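# Four arms lay a jointed cable runway on supports

## Task

Put the jointed cable runway onto its three supports so it sits between each support's lugs, with one of its ends resting on the tall support; then open the grippers and pull the arms away. It only counts if the runway stays in place on its own once no robot is holding it.

## Robot and tools

Robots: four identical i2rt Big YAM arms named arm1, arm2, arm3 and arm4. Each has six joints, a two-finger gripper and a wrist camera. With joints 1 and 6 at zero and the hand level and facing forward, the wrist camera rides on top of the hand and looks toward the fingertips. The hand can reach roughly 1.0 m from the joint 1 axis. Two fixed room cameras also exist: cam_high and cam_low. Wrist cameras are arm1_cam_wrist, arm2_cam_wrist, arm3_cam_wrist and arm4_cam_wrist.

Frame: a single shared scene frame with its origin on the floor and +z upward. The hand point is halfway between the fingertips; the hand z axis runs along the fingers and the fingers open and close along the hand y axis. Hand poses depend on each robot's actual foot pose, which is never printed. All commands, however, are joint targets, not hand poses.

execute_actions: argument "actions" is a list holding exactly one action object, or empty (an empty list moves nothing and just reports state and images). The action object has optional keys "arm1" to "arm4"; each holds a "joints" object. Inside, every entry is an absolute target for that one arm (not an offset), with these names, units and ranges: joint1_rad -2.879 to 2.879 rad (base turn, positive counter-clockwise seen from above, zero points where the foot faces); joint2_rad 0 to 3.141 rad (shoulder, zero has the upper arm pointing back about level, increasing lifts it up then forward); joint3_rad 0 to 3.019 rad (elbow, zero folded, increasing opens); joint4_rad -1.692 to 1.57 rad (hand pitch, positive tips fingers up); joint5_rad -1.57 to 1.57 rad (hand side swing, positive to the arm's right); joint6_rad -2.094 to 2.094 rad (hand roll, positive clockwise viewed from behind the hand); gripper_m 0 to 0.093 m (fingertip gap). Completion tolerances: ±0.045, ±0.14, ±0.09, ±0.055, ±0.03, ±0.035 rad and ±0.003 m. Any subset of joints and arms may be given; all named motions begin together and may finish at different times, and joints move at different speeds, so the hand can sweep a wide path. Omitted joints or arms may still be driving toward an earlier target. One action runs at most 15 s. An unknown key or out-of-range number rejects the whole call and nothing moves. Optional "cameras": a list of camera names, or "all"; omitted or null gives all, [] gives none; an unknown name rejects the call. The result gives each robot's state plus one image per requested camera taken at the end, in the order listed on the "pictures" line.

wait: "seconds" from 0 to 10. Commands nothing new; the scene keeps running and the result matches an empty execute_actions.

zoom_image: "camera" (one of the six names) and "region" [x0, y0, x1, y1] in image pixels from the top-left corner, at most 504 by 504. Only works on cameras that returned a full image in the latest result.

finished_scene: "scene" is the number of the current scene. It is final; the robots first hold the last command, and the result says whether the goal was met and gives the next task. Finish only when the runway rests correctly by itself and the arms have released it and moved away. Replying without any tool call ends everything.

Result lines: joint_status tells how each motion of the last accepted action ended. "off_target": stopped short and may still push. "contact_stop" or "time_out": the old target is dropped and the joint holds its position, but after a time_out the joint may keep a target (at most 0.375, 0.375, 0.113, 0.225, 0.075, 0.3 rad away for joints 1 to 6) and keep pushing, moving there if the obstruction clears; on_its_own lists such joints. "joint command not followed", usually with a "cause:" line, means a self- and inter-arm collision check blocked that arm's joint targets (the gripper target still runs); those joints show "not_followed" and may be retried with each later action until valid targets are given. Calls without an action never show this line. on_its_own covers what the call did not command; "held at" is the held target, not the current position. To relieve a joint that is pushing, send its reported position as the target. Very small target changes may not move a joint, and a joint holding weight sags.

Hazards: the arms do not stop on contact and can push hard. A firm press between two robots fails the task and ends the run; a hard collision may too. Nothing reports robot-robot contact, and the collision check ignores fingers, gripper housings and wrist cameras and can react late. Contact by a carried object does not count. Knocking anything out of the work area or onto the floor fails the task; drops, slips, slams and hard pushes lower the result. Robots do not wait for one another.

Motor heat: holding loads or pushing warms motors, even while you are thinking. A MOTOR HOT line appears from 85 °C; at 100 °C that arm's motors and gripper let go until cooled and the arm falls, shown as an OVER-TEMPERATURE FAULT and "limit_stop_at_motor_heat" in joint_status; resend targets afterwards. Some heat persists into the next scene. The simulation keeps running during your replies, with the robots holding the last command, and shorter robot motion time is better.

Each tool is called after "Request:" by a JSON object that holds its "method" and its "body", one argument or row to a line.

## Session

Request:
{"method": "execute_actions", "body": {
  "actions": []
}}

Scene clock: 0.00 s.
Motor temperatures (°C, as the motors report them): arm1=[22 20 24 22 24 24] | arm2=[25 25 26 24 22 22] | arm3=[22 23 23 22 23 23] | arm4=[24 24 21 23 22 24]
arm1.joint_positions: joint1_rad=-0.180 joint2_rad=+0.454 joint3_rad=+1.409 joint4_rad=-1.469 joint5_rad=+0.200 joint6_rad=-0.165 gripper_m=+0.095
arm1.joint_status: not commanded
arm1.hand: x=-0.9978 y=-0.2552 z=+1.4445 quat_wxyz=(-0.489, -0.028, -0.857, +0.161) (m; scene frame)
arm2.joint_positions: joint1_rad=-0.178 joint2_rad=+0.509 joint3_rad=+1.405 joint4_rad=-1.499 joint5_rad=+0.095 joint6_rad=+0.221 gripper_m=+0.094
arm2.joint_status: not commanded
arm2.hand: x=-0.1840 y=-0.5117 z=+1.4182 quat_wxyz=(-0.364, +0.442, -0.767, -0.289) (m; scene frame)
arm3.joint_positions: joint1_rad=-0.367 joint2_rad=+0.567 joint3_rad=+1.427 joint4_rad=-1.292 joint5_rad=-0.155 joint6_rad=-0.447 gripper_m=+0.094
arm3.joint_status: not commanded
arm3.hand: x=+0.2099 y=-0.4592 z=+1.4141 quat_wxyz=(-0.453, +0.684, -0.490, -0.293) (m; scene frame)
arm4.joint_positions: joint1_rad=+0.017 joint2_rad=+0.570 joint3_rad=+1.419 joint4_rad=-1.386 joint5_rad=-0.195 joint6_rad=+0.509 gripper_m=+0.094
arm4.joint_status: not commanded
arm4.hand: x=+0.9194 y=-0.1788 z=+1.4158 quat_wxyz=(-0.228, -0.860, +0.134, +0.437) (m; scene frame)
pictures: arm1_cam_wrist, arm2_cam_wrist, arm3_cam_wrist, arm4_cam_wrist, cam_high, cam_low
Images, in order (width x height): arm1_cam_wrist 616x616, arm2_cam_wrist 616x616, arm3_cam_wrist 616x616, arm4_cam_wrist 616x616, cam_high 896x504, cam_low 896x504.

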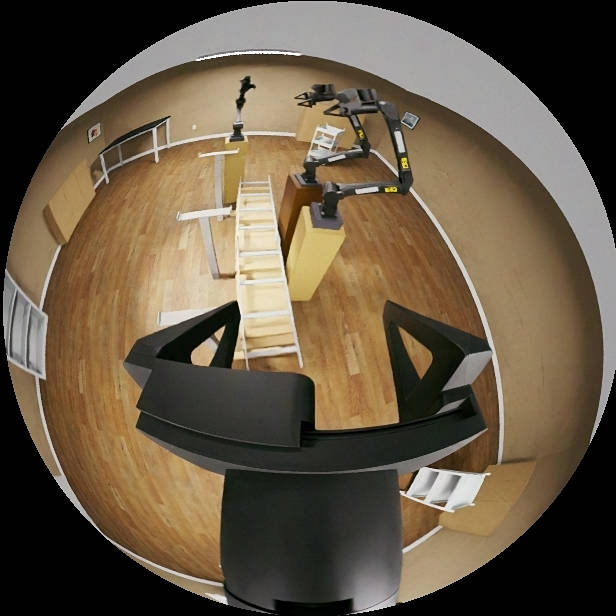

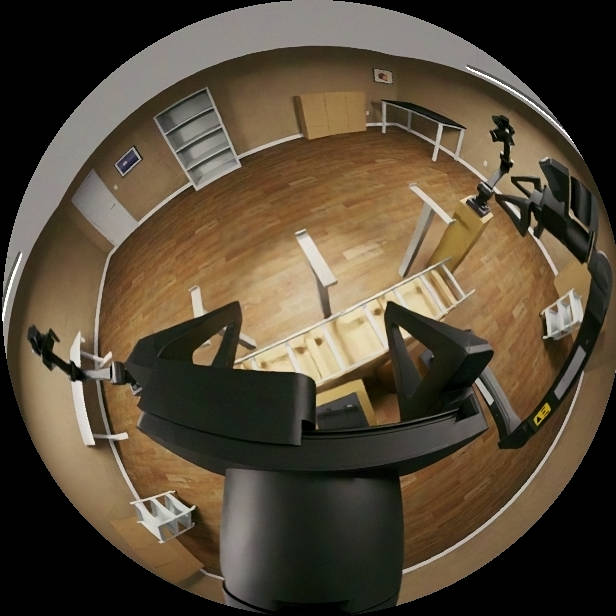

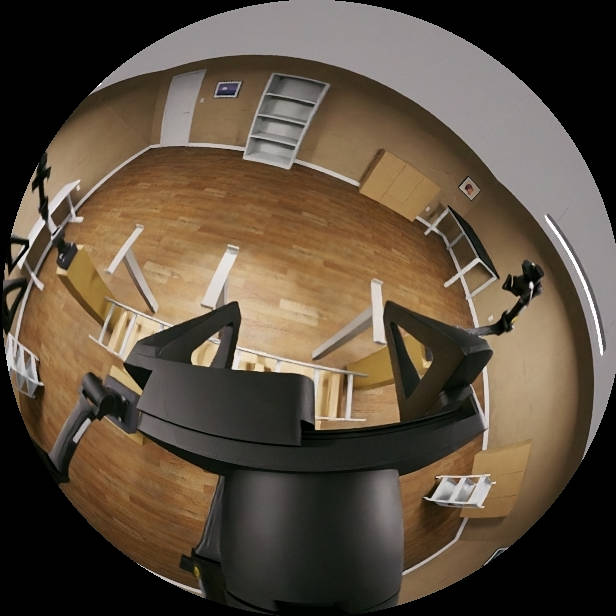

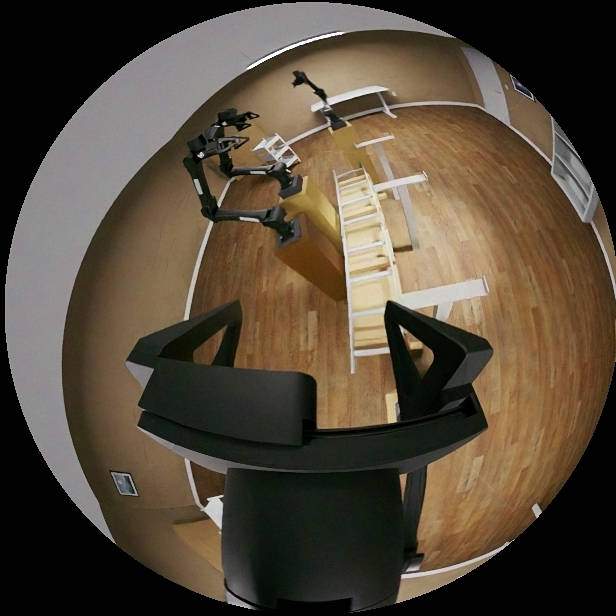

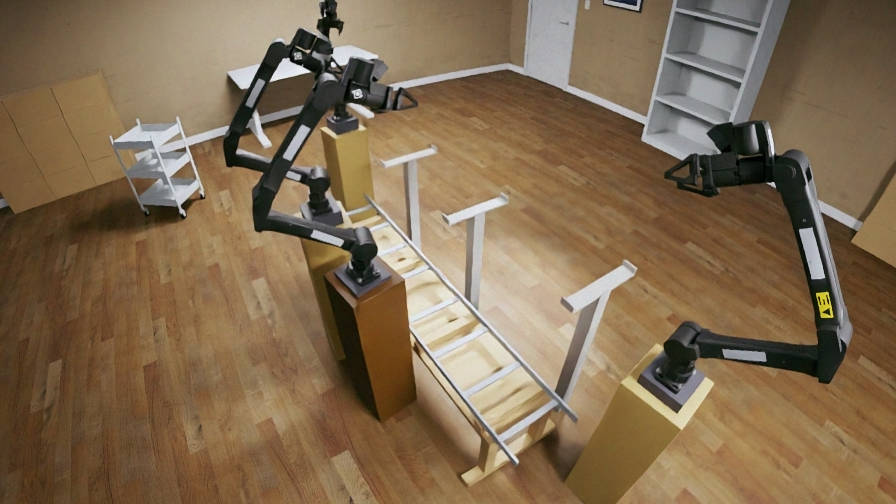

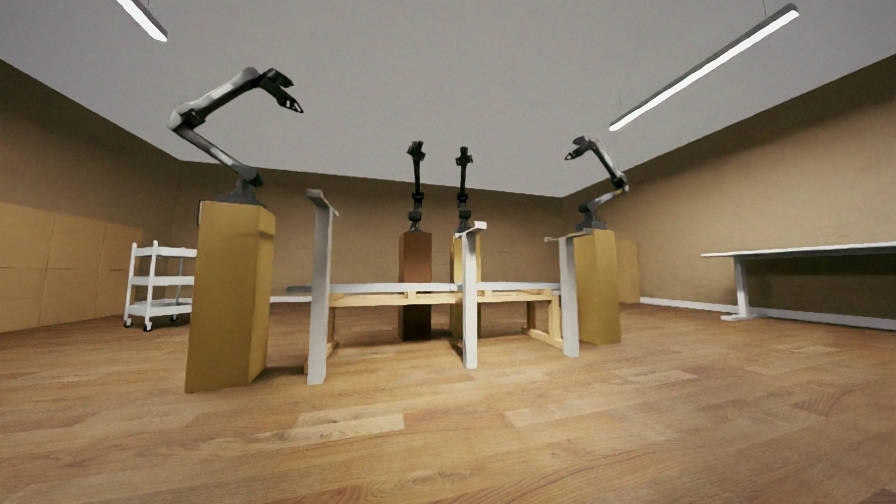

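Request:
{"method": "execute_actions", "body": {
  "actions": [
    {"arm1":{"joints":{"joint1_rad":0,"joint2_rad":1.57,"joint3_rad":1.57,"joint4_rad":-1.57,"joint5_rad":0,"joint6_rad":0}},"arm2":{"joints":{"joint1_rad":0,"joint2_rad":1.57,"joint3_rad":1.0,"joint4_rad":-1.0,"joint5_rad":0,"joint6_rad":0}},"arm3":{"joints":{"joint1_rad":0,"joint2_rad":2.0,"joint3_rad":1.57,"joint4_rad":-1.14,"joint5_rad":0,"joint6_rad":0}},"arm4":{"joints":{"joint1_rad":0,"joint2_rad":1.57,"joint3_rad":1.0,"joint4_rad":-1.0,"joint5_rad":0,"joint6_rad":0}}}
  ]
}}

Scene clock: 9.17 s.
Motor temperatures (°C, as the motors report them): arm1=[22 21 26 23 24 24] | arm2=[25 25 28 24 22 22] | arm3=[22 23 25 22 23 23] | arm4=[24 24 23 23 22 24]
arm1.joint_positions: joint1_rad=-0.007 joint2_rad=+1.577 joint3_rad=+1.547 joint4_rad=-1.562 joint5_rad=+0.004 joint6_rad=-0.009 gripper_m=+0.095
arm1.joint_status: all done
arm1.hand: x=-0.6648 y=-0.1827 z=+1.1485 quat_wxyz=(+0.006, +0.032, -0.999, +0.008) (m; scene frame)
arm2.joint_positions: joint1_rad=-0.005 joint2_rad=+1.572 joint3_rad=+0.998 joint4_rad=-1.012 joint5_rad=+0.003 joint6_rad=+0.014 gripper_m=+0.094
arm2.joint_status: all done
arm2.hand: x=-0.2046 y=-0.2642 z=+0.9388 quat_wxyz=(+0.006, +0.671, -0.741, +0.010) (m; scene frame)
arm3.joint_positions: joint1_rad=-0.004 joint2_rad=+2.014 joint3_rad=+1.561 joint4_rad=-1.144 joint5_rad=-0.003 joint6_rad=-0.011 gripper_m=+0.094
arm3.joint_status: all done
arm3.hand: x=+0.1060 y=-0.0954 z=+0.8643 quat_wxyz=(+0.012, +0.760, -0.650, +0.010) (m; scene frame)
arm4.joint_positions: joint1_rad=+0.010 joint2_rad=+1.564 joint3_rad=+0.976 joint4_rad=-1.016 joint5_rad=-0.002 joint6_rad=+0.013 gripper_m=+0.094
arm4.joint_status: all done
arm4.hand: x=+0.7288 y=-0.1647 z=+0.9101 quat_wxyz=(-0.003, -0.999, -0.037, -0.025) (m; scene frame)
pictures: arm1_cam_wrist, arm2_cam_wrist, arm3_cam_wrist, arm4_cam_wrist, cam_high, cam_low
Images, in order (width x height): arm1_cam_wrist 616x616, arm2_cam_wrist 616x616, arm3_cam_wrist 616x616, arm4_cam_wrist 616x616, cam_high 896x504, cam_low 896x504.

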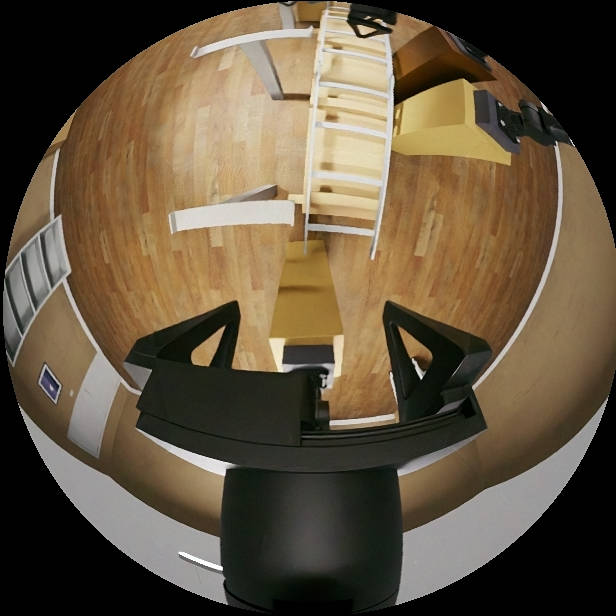

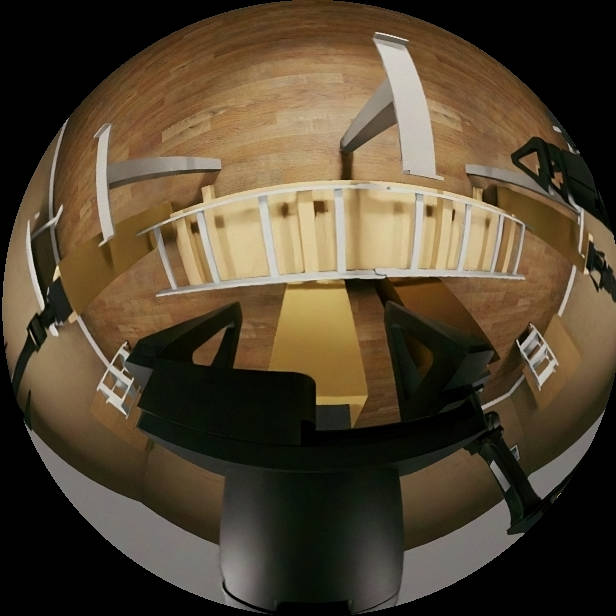

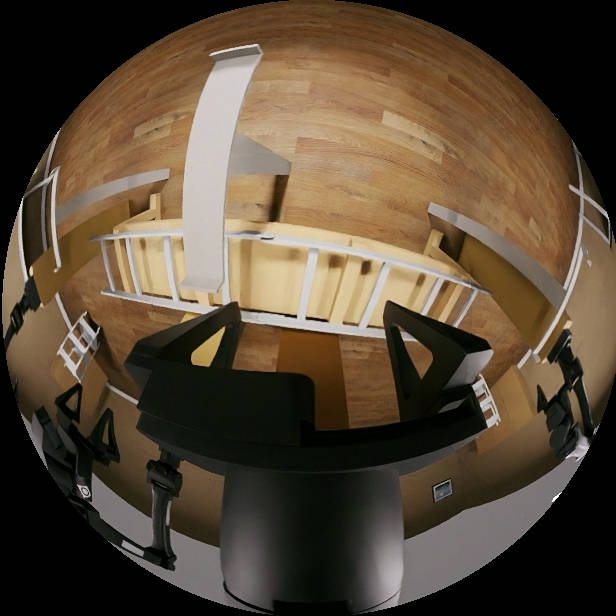

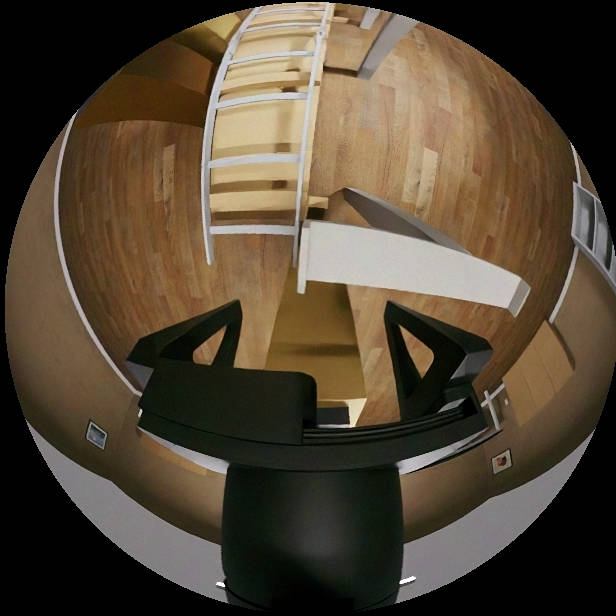

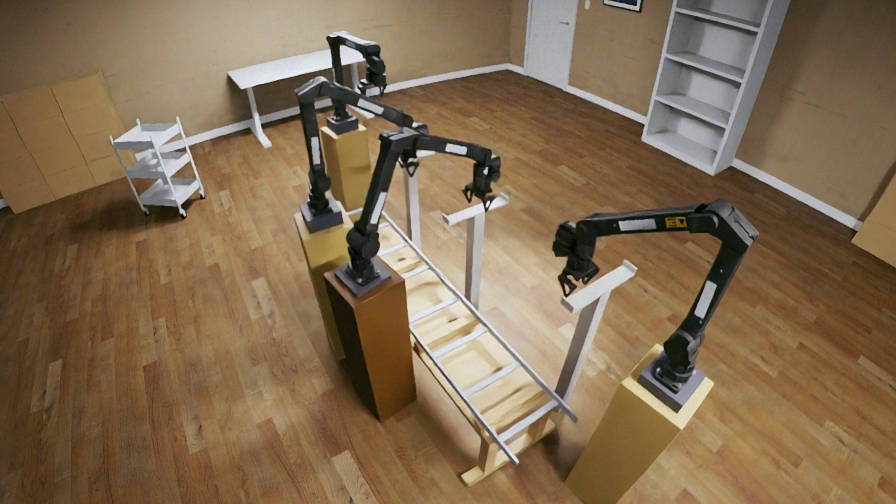

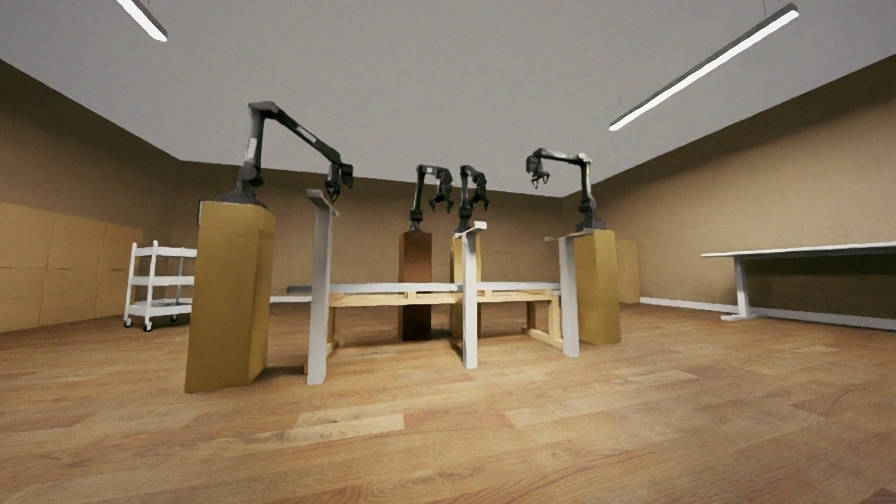

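Request:
{"method": "execute_actions", "body": {
  "actions": [
    {"arm1":{"joints":{"joint1_rad":-0.45,"joint6_rad":1.12}},"arm4":{"joints":{"joint1_rad":0.5,"joint6_rad":-1.07}},"arm3":{"joints":{"joint1_rad":-0.2,"joint2_rad":1.8,"joint3_rad":0.87,"joint4_rad":-0.6}},"arm2":{"joints":{"joint1_rad":0.15}}}
  ],
  "cameras": []
}}

Request:
{"method": "execute_actions", "body": {
  "actions": [
    {"arm1":{"joints":{"joint2_rad":2.1,"joint3_rad":0.93,"joint4_rad":-0.4}},"arm4":{"joints":{"joint2_rad":2.1,"joint3_rad":0.93,"joint4_rad":-0.4}},"arm3":{"joints":{"joint2_rad":2.2,"joint4_rad":-0.24}},"arm2":{"joints":{"joint2_rad":2.2,"joint3_rad":0.87,"joint4_rad":-0.24}}}
  ],
  "cameras": []
}}

Request:
{"method": "execute_actions", "body": {
  "actions": [
    {"arm1":{"joints":{"joint2_rad":2.45,"joint4_rad":-0.05}},"arm4":{"joints":{"joint2_rad":2.45,"joint4_rad":-0.05}},"arm3":{"joints":{"joint2_rad":2.45,"joint4_rad":0.01}},"arm2":{"joints":{"joint2_rad":2.45,"joint4_rad":0.01}}}
  ]
}}

Scene clock: 31.90 s.
Motor temperatures (°C, as the motors report them): arm1=[22 22 29 22 24 24] | arm2=[25 26 29 24 22 22] | arm3=[22 26 27 22 23 23] | arm4=[24 25 25 23 22 24]
arm1.joint_positions: joint1_rad=-0.458 joint2_rad=+1.577 joint3_rad=+1.547 joint4_rad=-1.562 joint5_rad=+0.000 joint6_rad=+1.111 gripper_m=+0.095
arm1.joint_status: all done
arm1.hand: x=-0.7006 y=-0.3885 z=+1.1504 quat_wxyz=(+0.002, -0.684, -0.729, +0.004) (m; scene frame)
arm2.joint_positions: joint1_rad=+0.159 joint2_rad=+1.572 joint3_rad=+0.998 joint4_rad=-1.012 joint5_rad=+0.001 joint6_rad=+0.013 gripper_m=+0.094
arm2.joint_status: all done
arm2.hand: x=-0.2716 y=-0.2639 z=+0.9385 quat_wxyz=(+0.006, +0.730, -0.683, +0.010) (m; scene frame)
arm3.joint_positions: joint1_rad=-0.201 joint2_rad=+1.818 joint3_rad=+0.866 joint4_rad=-0.612 joint5_rad=+0.001 joint6_rad=-0.008 gripper_m=+0.094
arm3.joint_status: all done
arm3.hand: x=+0.2119 y=-0.2697 z=+0.7586 quat_wxyz=(-0.001, +0.691, -0.723, +0.000) (m; scene frame)
arm4.joint_positions: joint1_rad=+0.507 joint2_rad=+1.564 joint3_rad=+0.976 joint4_rad=-1.012 joint5_rad=+0.000 joint6_rad=-1.056 gripper_m=+0.094
arm4.joint_status: all done
arm4.hand: x=+0.7923 y=-0.3491 z=+0.9121 quat_wxyz=(-0.011, -0.682, -0.731, -0.018) (m; scene frame)
pictures: none
No camera images: the call's "cameras" was empty. Leave "cameras" out to get every camera's image.

Scene clock: 33.53 s.
Motor temperatures (°C, as the motors report them): arm1=[22 22 29 22 24 24] | arm2=[25 26 29 24 22 22] | arm3=[22 26 26 22 23 23] | arm4=[24 25 25 23 22 24]
arm1.joint_positions: joint1_rad=-0.458 joint2_rad=+2.117 joint3_rad=+0.917 joint4_rad=-0.409 joint5_rad=+0.000 joint6_rad=+1.112 gripper_m=+0.095
arm1.joint_status: all done
arm1.hand: x=-0.7541 y=-0.3690 z=+0.7151 quat_wxyz=(+0.010, -0.685, -0.729, +0.007) (m; scene frame)
arm2.joint_positions: joint1_rad=+0.159 joint2_rad=+2.203 joint3_rad=+0.871 joint4_rad=-0.253 joint5_rad=+0.001 joint6_rad=+0.013 gripper_m=+0.094
arm2.joint_status: all done
arm2.hand: x=-0.2690 y=-0.2851 z=+0.6618 quat_wxyz=(+0.005, +0.730, -0.683, +0.009) (m; scene frame)
arm3.joint_positions: joint1_rad=-0.201 joint2_rad=+2.218 joint3_rad=+0.866 joint4_rad=-0.252 joint5_rad=+0.001 joint6_rad=-0.008 gripper_m=+0.094
arm3.joint_status: all done
arm3.hand: x=+0.2107 y=-0.2949 z=+0.6077 quat_wxyz=(+0.013, +0.691, -0.722, +0.014) (m; scene frame)
arm4.joint_positions: joint1_rad=+0.507 joint2_rad=+2.105 joint3_rad=+0.922 joint4_rad=-0.416 joint5_rad=+0.000 joint6_rad=-1.057 gripper_m=+0.094
arm4.joint_status: all done
arm4.hand: x=+0.7854 y=-0.3574 z=+0.6823 quat_wxyz=(-0.011, -0.681, -0.732, -0.017) (m; scene frame)
pictures: none
No camera images: the call's "cameras" was empty. Leave "cameras" out to get every camera's image.

Scene clock: 34.70 s.
Motor temperatures (°C, as the motors report them): arm1=[22 22 28 22 24 24] | arm2=[25 26 29 24 22 22] | arm3=[22 26 26 22 23 23] | arm4=[24 25 24 23 22 24]
arm1.joint_positions: joint1_rad=-0.458 joint2_rad=+2.466 joint3_rad=+0.926 joint4_rad=-0.058 joint5_rad=+0.000 joint6_rad=+1.112 gripper_m=+0.095
arm1.joint_status: all done
arm1.hand: x=-0.7908 y=-0.3545 z=+0.5841 quat_wxyz=(+0.006, -0.685, -0.729, +0.006) (m; scene frame)
arm2.joint_positions: joint1_rad=+0.159 joint2_rad=+2.465 joint3_rad=+0.867 joint4_rad=-0.002 joint5_rad=+0.001 joint6_rad=+0.013 gripper_m=+0.094
arm2.joint_status: all done
arm2.hand: x=-0.2650 y=-0.3307 z=+0.5704 quat_wxyz=(+0.010, +0.730, -0.683, +0.014) (m; scene frame)
arm3.joint_positions: joint1_rad=-0.201 joint2_rad=+2.467 joint3_rad=+0.868 joint4_rad=-0.001 joint5_rad=+0.001 joint6_rad=-0.008 gripper_m=+0.094
arm3.joint_status: all done
arm3.hand: x=+0.2087 y=-0.3318 z=+0.5213 quat_wxyz=(+0.012, +0.691, -0.723, +0.012) (m; scene frame)
arm4.joint_positions: joint1_rad=+0.507 joint2_rad=+2.465 joint3_rad=+0.925 joint4_rad=-0.065 joint5_rad=+0.000 joint6_rad=-1.057 gripper_m=+0.094
arm4.joint_status: all done
arm4.hand: x=+0.8275 y=-0.3316 z=+0.5473 quat_wxyz=(-0.012, -0.681, -0.732, -0.020) (m; scene frame)
pictures: arm1_cam_wrist, arm2_cam_wrist, arm3_cam_wrist, arm4_cam_wrist, cam_high, cam_low
Images, in order (width x height): arm1_cam_wrist 616x616, arm2_cam_wrist 616x616, arm3_cam_wrist 616x616, arm4_cam_wrist 616x616, cam_high 896x504, cam_low 896x504.

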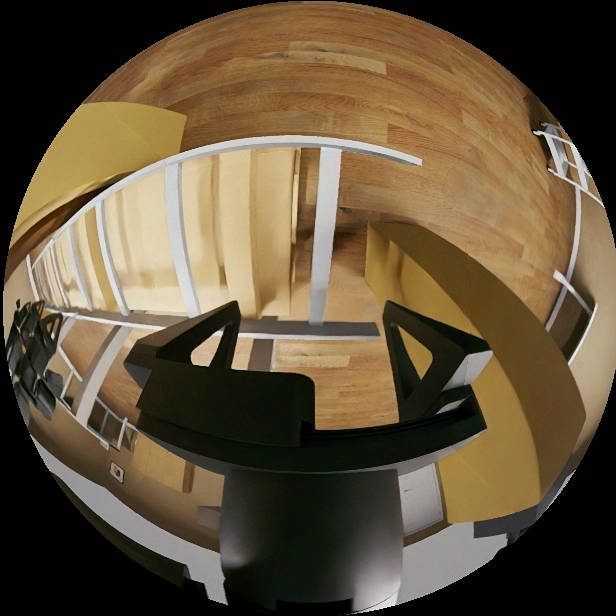

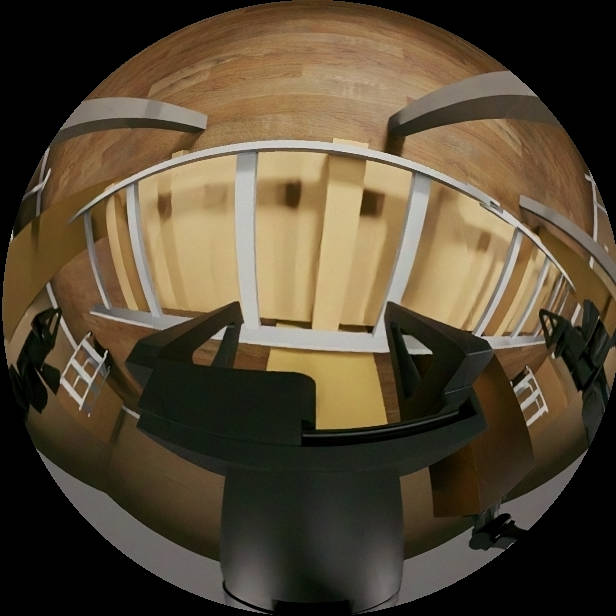

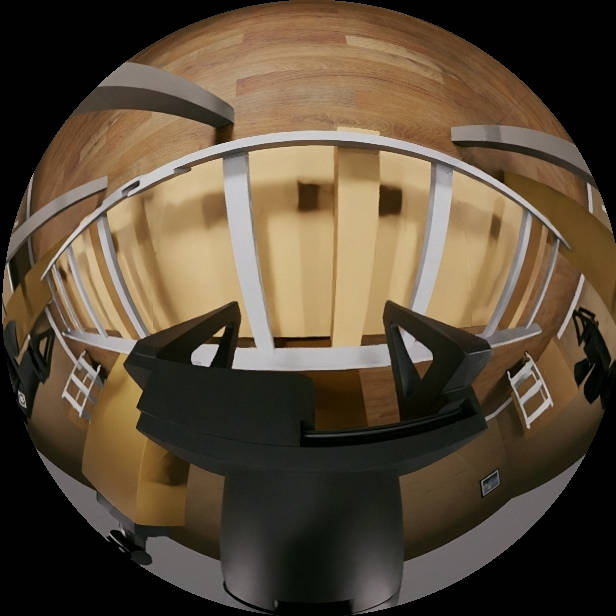

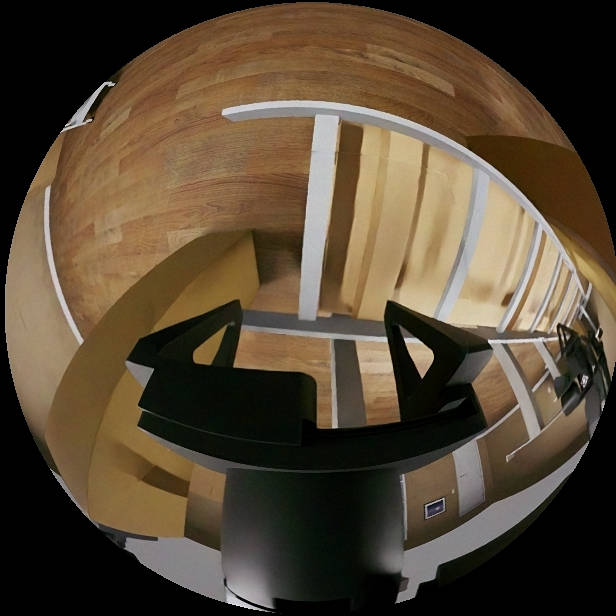

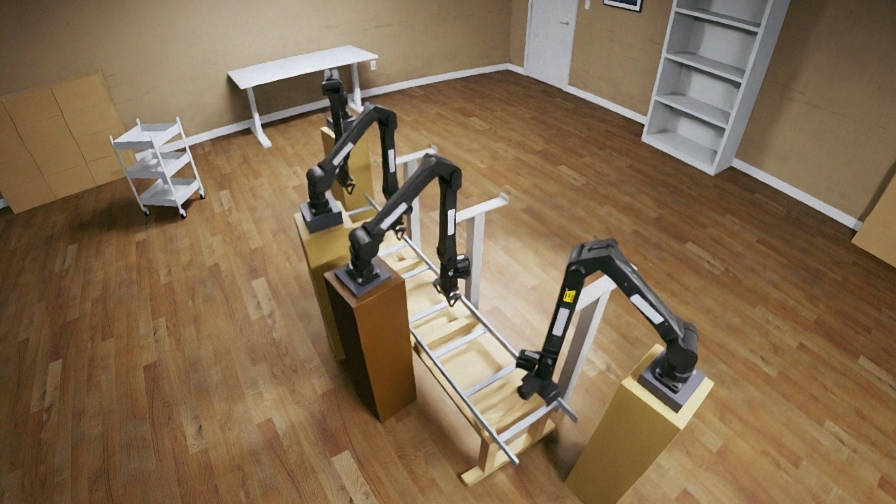

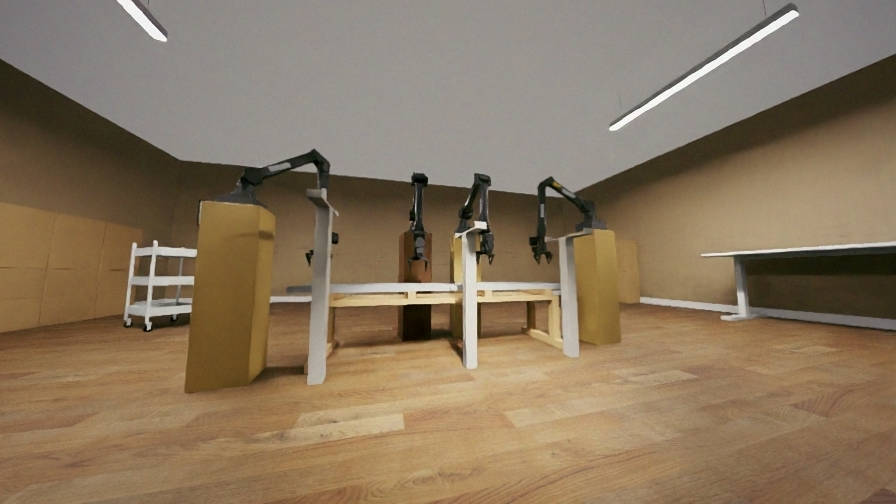

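Request:
{"method": "execute_actions", "body": {
  "actions": [
    {"arm1":{"joints":{"joint2_rad":2.78,"joint3_rad":1.05,"joint4_rad":0.16}},"arm4":{"joints":{"joint2_rad":2.69,"joint3_rad":1.02,"joint4_rad":0.1}},"arm3":{"joints":{"joint1_rad":0.04,"joint6_rad":0.2,"joint2_rad":2.6,"joint3_rad":0.94,"joint4_rad":0.09}},"arm2":{"joints":{"joint1_rad":0.38,"joint6_rad":0.28,"joint2_rad":2.75,"joint3_rad":1.01,"joint4_rad":0.17}}}
  ]
}}

Scene clock: 45.43 s.
Motor temperatures (°C, as the motors report them): arm1=[22 22 27 22 24 24] | arm2=[25 27 28 24 22 22] | arm3=[22 26 25 22 23 23] | arm4=[24 26 23 23 22 24]
arm1.joint_positions: joint1_rad=-0.458 joint2_rad=+2.800 joint3_rad=+1.049 joint4_rad=+0.152 joint5_rad=+0.000 joint6_rad=+1.113 gripper_m=+0.095
arm1.joint_status: all done
arm1.hand: x=-0.8253 y=-0.3408 z=+0.4687 quat_wxyz=(+0.006, -0.685, -0.729, +0.006) (m; scene frame)
arm2.joint_positions: joint1_rad=+0.386 joint2_rad=+2.764 joint3_rad=+1.005 joint4_rad=+0.165 joint5_rad=+0.000 joint6_rad=+0.265 gripper_m=+0.094
arm2.joint_status: all done
arm2.hand: x=-0.3346 y=-0.3660 z=+0.4691 quat_wxyz=(+0.007, +0.721, -0.693, +0.014) (m; scene frame)
arm3.joint_positions: joint1_rad=+0.047 joint2_rad=+2.614 joint3_rad=+0.941 joint4_rad=+0.085 joint5_rad=+0.001 joint6_rad=+0.189 gripper_m=+0.094
arm3.joint_status: all done
arm3.hand: x=+0.1248 y=-0.3402 z=+0.4716 quat_wxyz=(+0.006, +0.709, -0.705, +0.009) (m; scene frame)
arm4.joint_positions: joint1_rad=+0.507 joint2_rad=+2.703 joint3_rad=+1.017 joint4_rad=+0.089 joint5_rad=+0.000 joint6_rad=-1.058 gripper_m=+0.094
arm4.joint_status: all done
arm4.hand: x=+0.8452 y=-0.3212 z=+0.4652 quat_wxyz=(-0.011, -0.681, -0.732, -0.016) (m; scene frame)
pictures: arm1_cam_wrist, arm2_cam_wrist, arm3_cam_wrist, arm4_cam_wrist, cam_high, cam_low
Images, in order (width x height): arm1_cam_wrist 616x616, arm2_cam_wrist 616x616, arm3_cam_wrist 616x616, arm4_cam_wrist 616x616, cam_high 896x504, cam_low 896x504.

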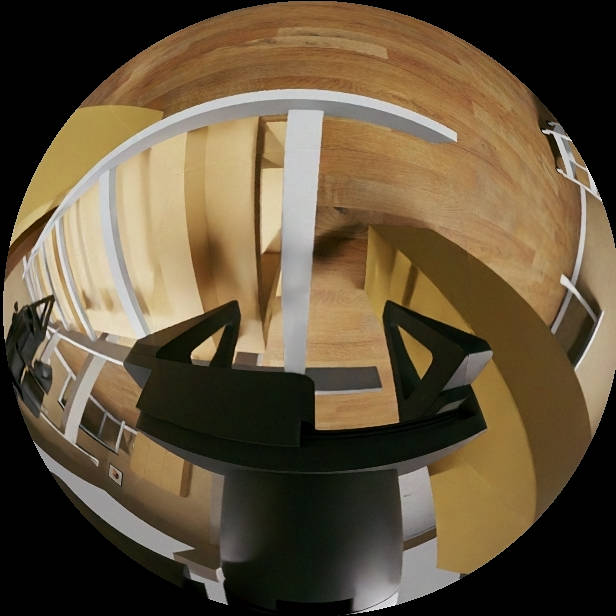

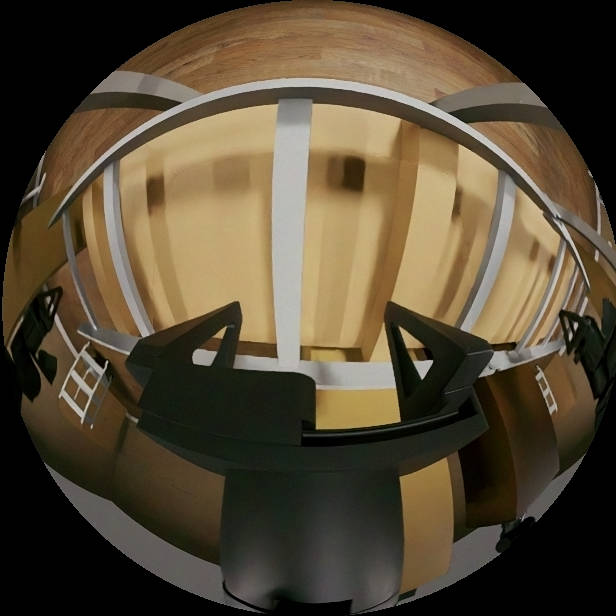

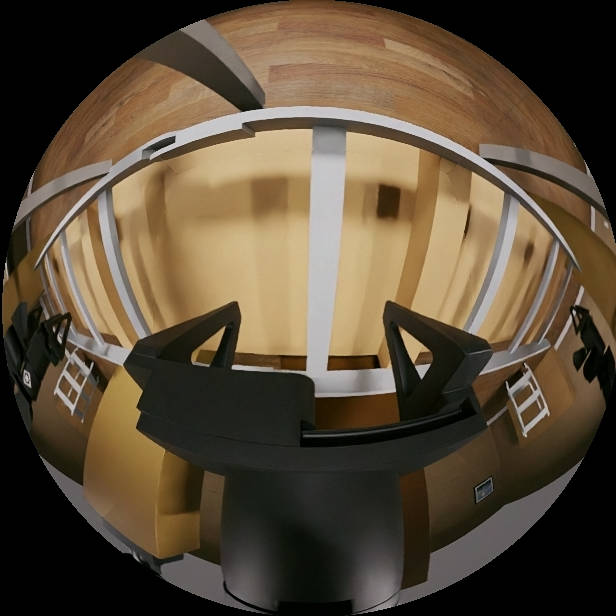

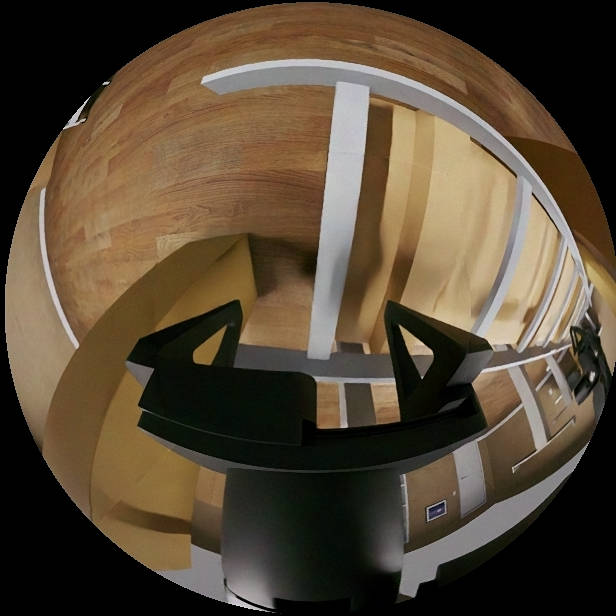

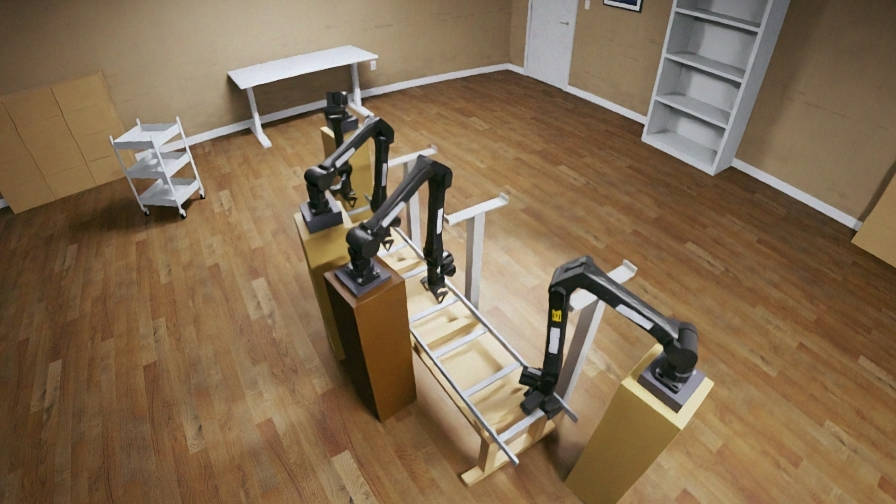

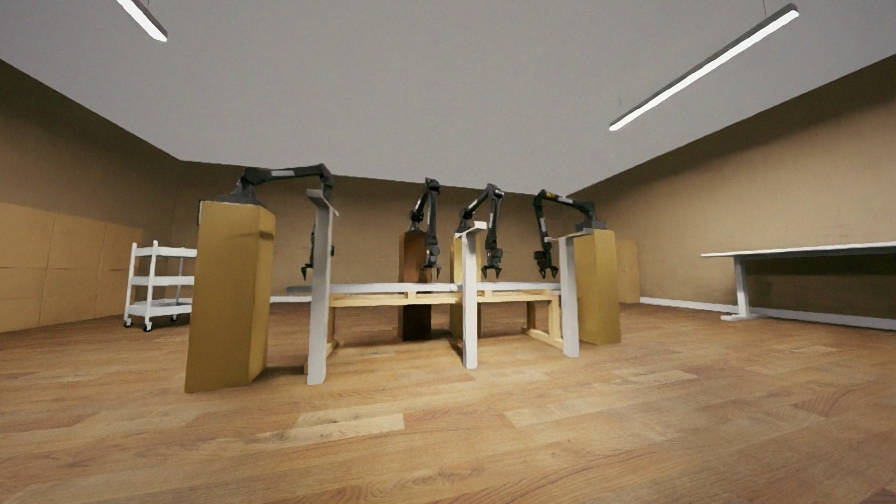

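Request:
{"method": "execute_actions", "body": {
  "actions": [
    {"arm1":{"joints":{"joint2_rad":2.96,"joint3_rad":1.23,"joint4_rad":0.16}},"arm4":{"joints":{"joint2_rad":2.86,"joint3_rad":1.19,"joint4_rad":0.1}},"arm3":{"joints":{"joint2_rad":2.78,"joint3_rad":1.08,"joint4_rad":0.13}},"arm2":{"joints":{"joint2_rad":2.93,"joint3_rad":1.19,"joint4_rad":0.17}}}
  ]
}}

Scene clock: 51.57 s.
Motor temperatures (°C, as the motors report them): arm1=[22 23 26 22 24 24] | arm2=[25 27 27 24 22 22] | arm3=[22 26 25 22 23 23] | arm4=[24 26 23 23 22 24]
arm1.joint_positions: joint1_rad=-0.458 joint2_rad=+2.963 joint3_rad=+1.229 joint4_rad=+0.157 joint5_rad=+0.000 joint6_rad=+1.113 gripper_m=+0.095
arm1.joint_status: all done
arm1.hand: x=-0.8088 y=-0.3481 z=+0.4052 quat_wxyz=(-0.005, -0.685, -0.729, +0.002) (m; scene frame)
arm2.joint_positions: joint1_rad=+0.386 joint2_rad=+2.935 joint3_rad=+1.187 joint4_rad=+0.166 joint5_rad=+0.000 joint6_rad=+0.266 gripper_m=+0.094
arm2.joint_status: all done
arm2.hand: x=-0.3386 y=-0.3529 z=+0.4028 quat_wxyz=(+0.004, +0.721, -0.693, +0.009) (m; scene frame)
arm3.joint_positions: joint1_rad=+0.047 joint2_rad=+2.796 joint3_rad=+1.080 joint4_rad=+0.125 joint5_rad=+0.001 joint6_rad=+0.190 gripper_m=+0.094
arm3.joint_status: all done
arm3.hand: x=+0.1246 y=-0.3397 z=+0.4061 quat_wxyz=(+0.007, +0.709, -0.705, +0.010) (m; scene frame)
arm4.joint_positions: joint1_rad=+0.507 joint2_rad=+2.858 joint3_rad=+1.189 joint4_rad=+0.091 joint5_rad=+0.000 joint6_rad=-1.058 gripper_m=+0.094
arm4.joint_status: all done
arm4.hand: x=+0.8276 y=-0.3338 z=+0.4057 quat_wxyz=(-0.009, -0.681, -0.732, -0.007) (m; scene frame)
pictures: arm1_cam_wrist, arm2_cam_wrist, arm3_cam_wrist, arm4_cam_wrist, cam_high, cam_low
Images, in order (width x height): arm1_cam_wrist 616x616, arm2_cam_wrist 616x616, arm3_cam_wrist 616x616, arm4_cam_wrist 616x616, cam_high 896x504, cam_low 896x504.

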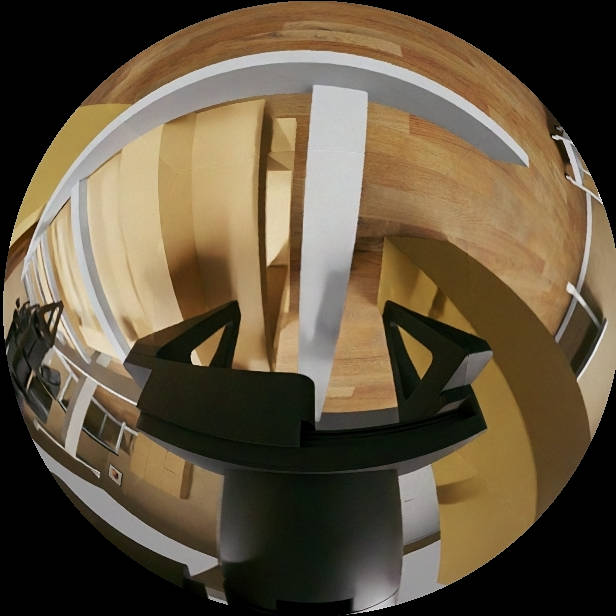

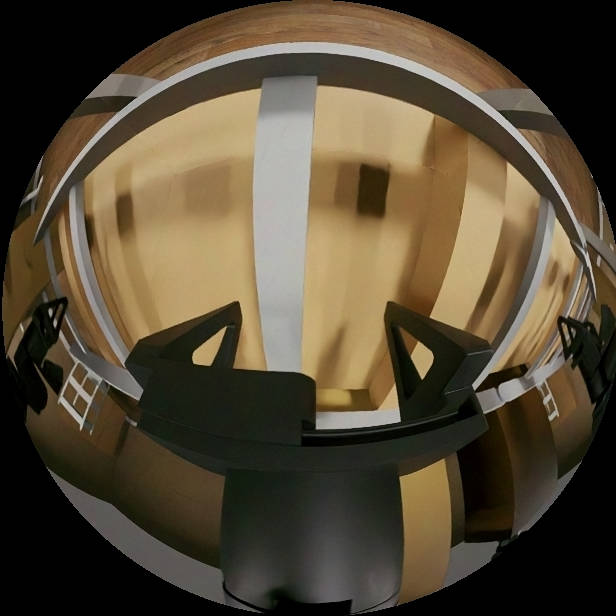

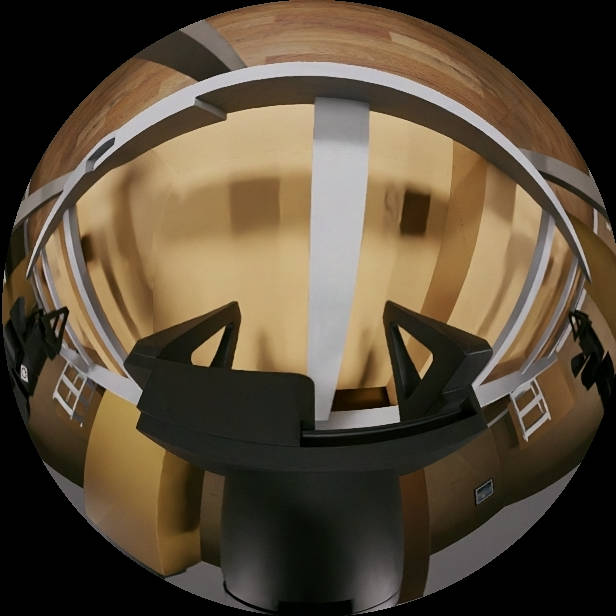

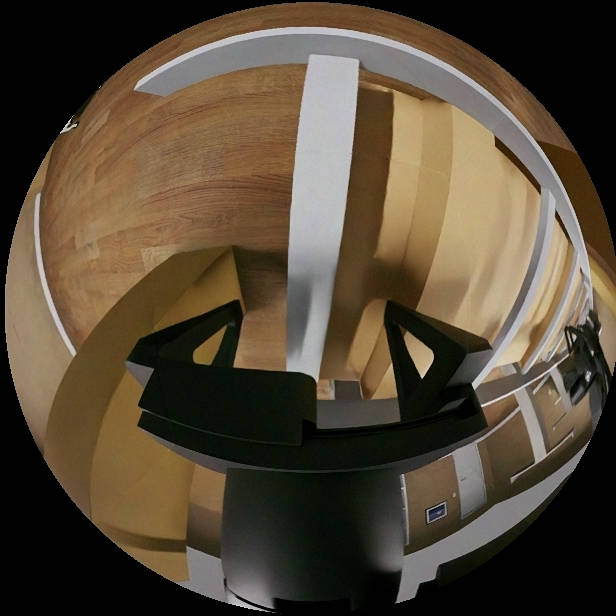

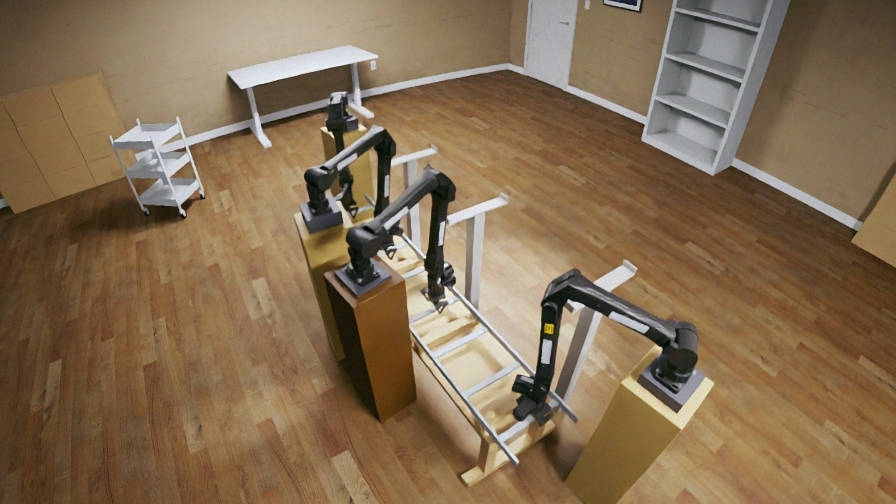

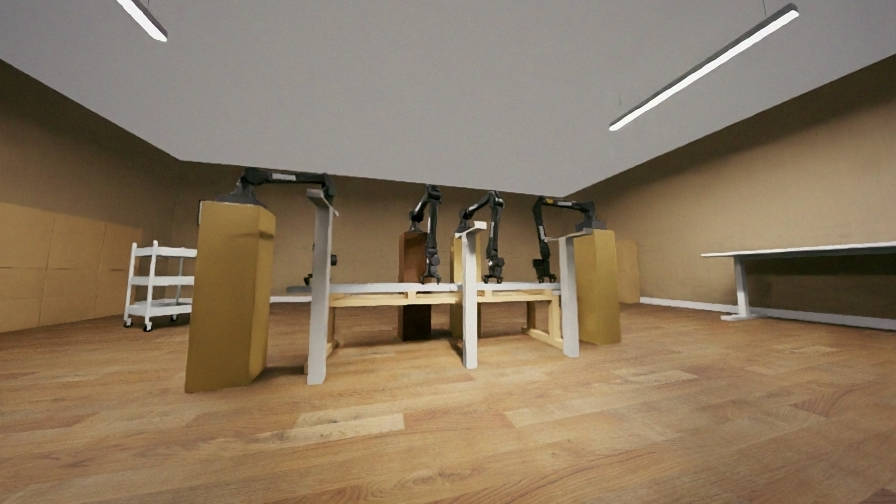

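Slightly lower, then close.

Request:
{"method": "execute_actions", "body": {
  "actions": [
    {"arm1":{"joints":{"joint2_rad":3.02,"joint3_rad":1.28,"joint4_rad":0.17}},"arm4":{"joints":{"joint2_rad":2.92,"joint3_rad":1.24,"joint4_rad":0.11}},"arm3":{"joints":{"joint2_rad":2.84,"joint3_rad":1.13,"joint4_rad":0.14}},"arm2":{"joints":{"joint1_rad":0.44,"joint2_rad":2.99,"joint3_rad":1.25,"joint4_rad":0.17}}}
  ],
  "cameras": []
}}

Request:
{"method": "execute_actions", "body": {
  "actions": [
    {"arm1":{"joints":{"gripper_m":0}},"arm4":{"joints":{"gripper_m":0}},"arm3":{"joints":{"gripper_m":0}},"arm2":{"joints":{"gripper_m":0}}}
  ],
  "cameras": ["arm2_cam_wrist"]
}}

Scene clock: 57.80 s.
Motor temperatures (°C, as the motors report them): arm1=[22 23 26 22 24 24] | arm2=[25 27 27 24 22 22] | arm3=[22 26 24 22 23 23] | arm4=[24 26 22 23 22 24]
arm1.joint_positions: joint1_rad=-0.458 joint2_rad=+3.013 joint3_rad=+1.282 joint4_rad=+0.164 joint5_rad=+0.000 joint6_rad=+1.113 gripper_m=+0.095
arm1.joint_status: all done
arm1.hand: x=-0.8052 y=-0.3498 z=+0.3860 quat_wxyz=(-0.010, -0.685, -0.729, +0.000) (m; scene frame)
arm2.joint_positions: joint1_rad=+0.442 joint2_rad=+2.981 joint3_rad=+1.248 joint4_rad=+0.166 joint5_rad=+0.000 joint6_rad=+0.267 gripper_m=+0.094
arm2.joint_status: all done
arm2.hand: x=-0.3598 y=-0.3497 z=+0.3842 quat_wxyz=(+0.000, +0.740, -0.673, +0.002) (m; scene frame)
arm3.joint_positions: joint1_rad=+0.047 joint2_rad=+2.841 joint3_rad=+1.128 joint4_rad=+0.132 joint5_rad=+0.001 joint6_rad=+0.190 gripper_m=+0.094
arm3.joint_status: all done
arm3.hand: x=+0.1233 y=-0.3334 z=+0.3887 quat_wxyz=(+0.004, +0.709, -0.705, +0.006) (m; scene frame)
arm4.joint_positions: joint1_rad=+0.507 joint2_rad=+2.908 joint3_rad=+1.241 joint4_rad=+0.098 joint5_rad=+0.000 joint6_rad=-1.058 gripper_m=+0.094
arm4.joint_status: all done
arm4.hand: x=+0.8243 y=-0.3364 z=+0.3862 quat_wxyz=(-0.008, -0.681, -0.732, -0.003) (m; scene frame)
pictures: none
No camera images: the call's "cameras" was empty. Leave "cameras" out to get every camera's image.

Scene clock: 58.53 s.
Motor temperatures (°C, as the motors report them): arm1=[22 23 26 22 24 24] | arm2=[25 27 27 24 22 22] | arm3=[22 26 24 22 23 23] | arm4=[24 26 22 23 22 24]
arm1.joint_positions: joint1_rad=-0.460 joint2_rad=+3.018 joint3_rad=+1.273 joint4_rad=+0.164 joint5_rad=+0.010 joint6_rad=+1.140 gripper_m=+0.025
arm1.joint_status: gripper_m off_target (ended at +0.025, target +0.000)
arm1.hand: x=-0.8147 y=-0.3486 z=+0.3848 quat_wxyz=(-0.005, -0.696, -0.718, +0.007) (m; scene frame)
arm2.joint_positions: joint1_rad=+0.438 joint2_rad=+2.982 joint3_rad=+1.248 joint4_rad=+0.166 joint5_rad=+0.004 joint6_rad=+0.298 gripper_m=+0.026
arm2.joint_status: gripper_m off_target (ended at +0.026, target +0.000)
arm2.hand: x=-0.3577 y=-0.3498 z=+0.3837 quat_wxyz=(-0.001, +0.728, -0.686, +0.003) (m; scene frame)
arm3.joint_positions: joint1_rad=+0.023 joint2_rad=+2.843 joint3_rad=+1.127 joint4_rad=+0.132 joint5_rad=+0.018 joint6_rad=+0.193 gripper_m=+0.024
arm3.joint_status: gripper_m off_target (ended at +0.024, target +0.000)
arm3.hand: x=+0.1345 y=-0.3331 z=+0.3882 quat_wxyz=(-0.002, +0.699, -0.715, +0.012) (m; scene frame)
arm4.joint_positions: joint1_rad=+0.508 joint2_rad=+2.912 joint3_rad=+1.234 joint4_rad=+0.098 joint5_rad=-0.008 joint6_rad=-1.039 gripper_m=+0.025
arm4.joint_status: gripper_m off_target (ended at +0.025, target +0.000)
arm4.hand: x=+0.8309 y=-0.3340 z=+0.3853 quat_wxyz=(-0.013, -0.688, -0.726, -0.007) (m; scene frame)
pictures: arm2_cam_wrist
Images, in order (width x height): arm2_cam_wrist 616x616.

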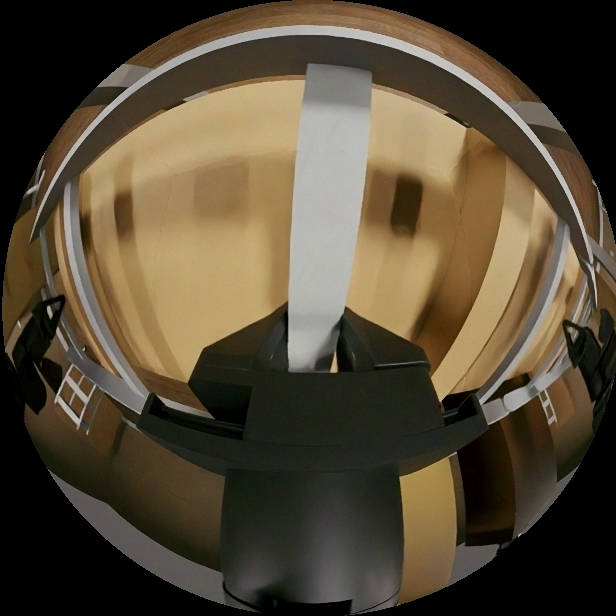

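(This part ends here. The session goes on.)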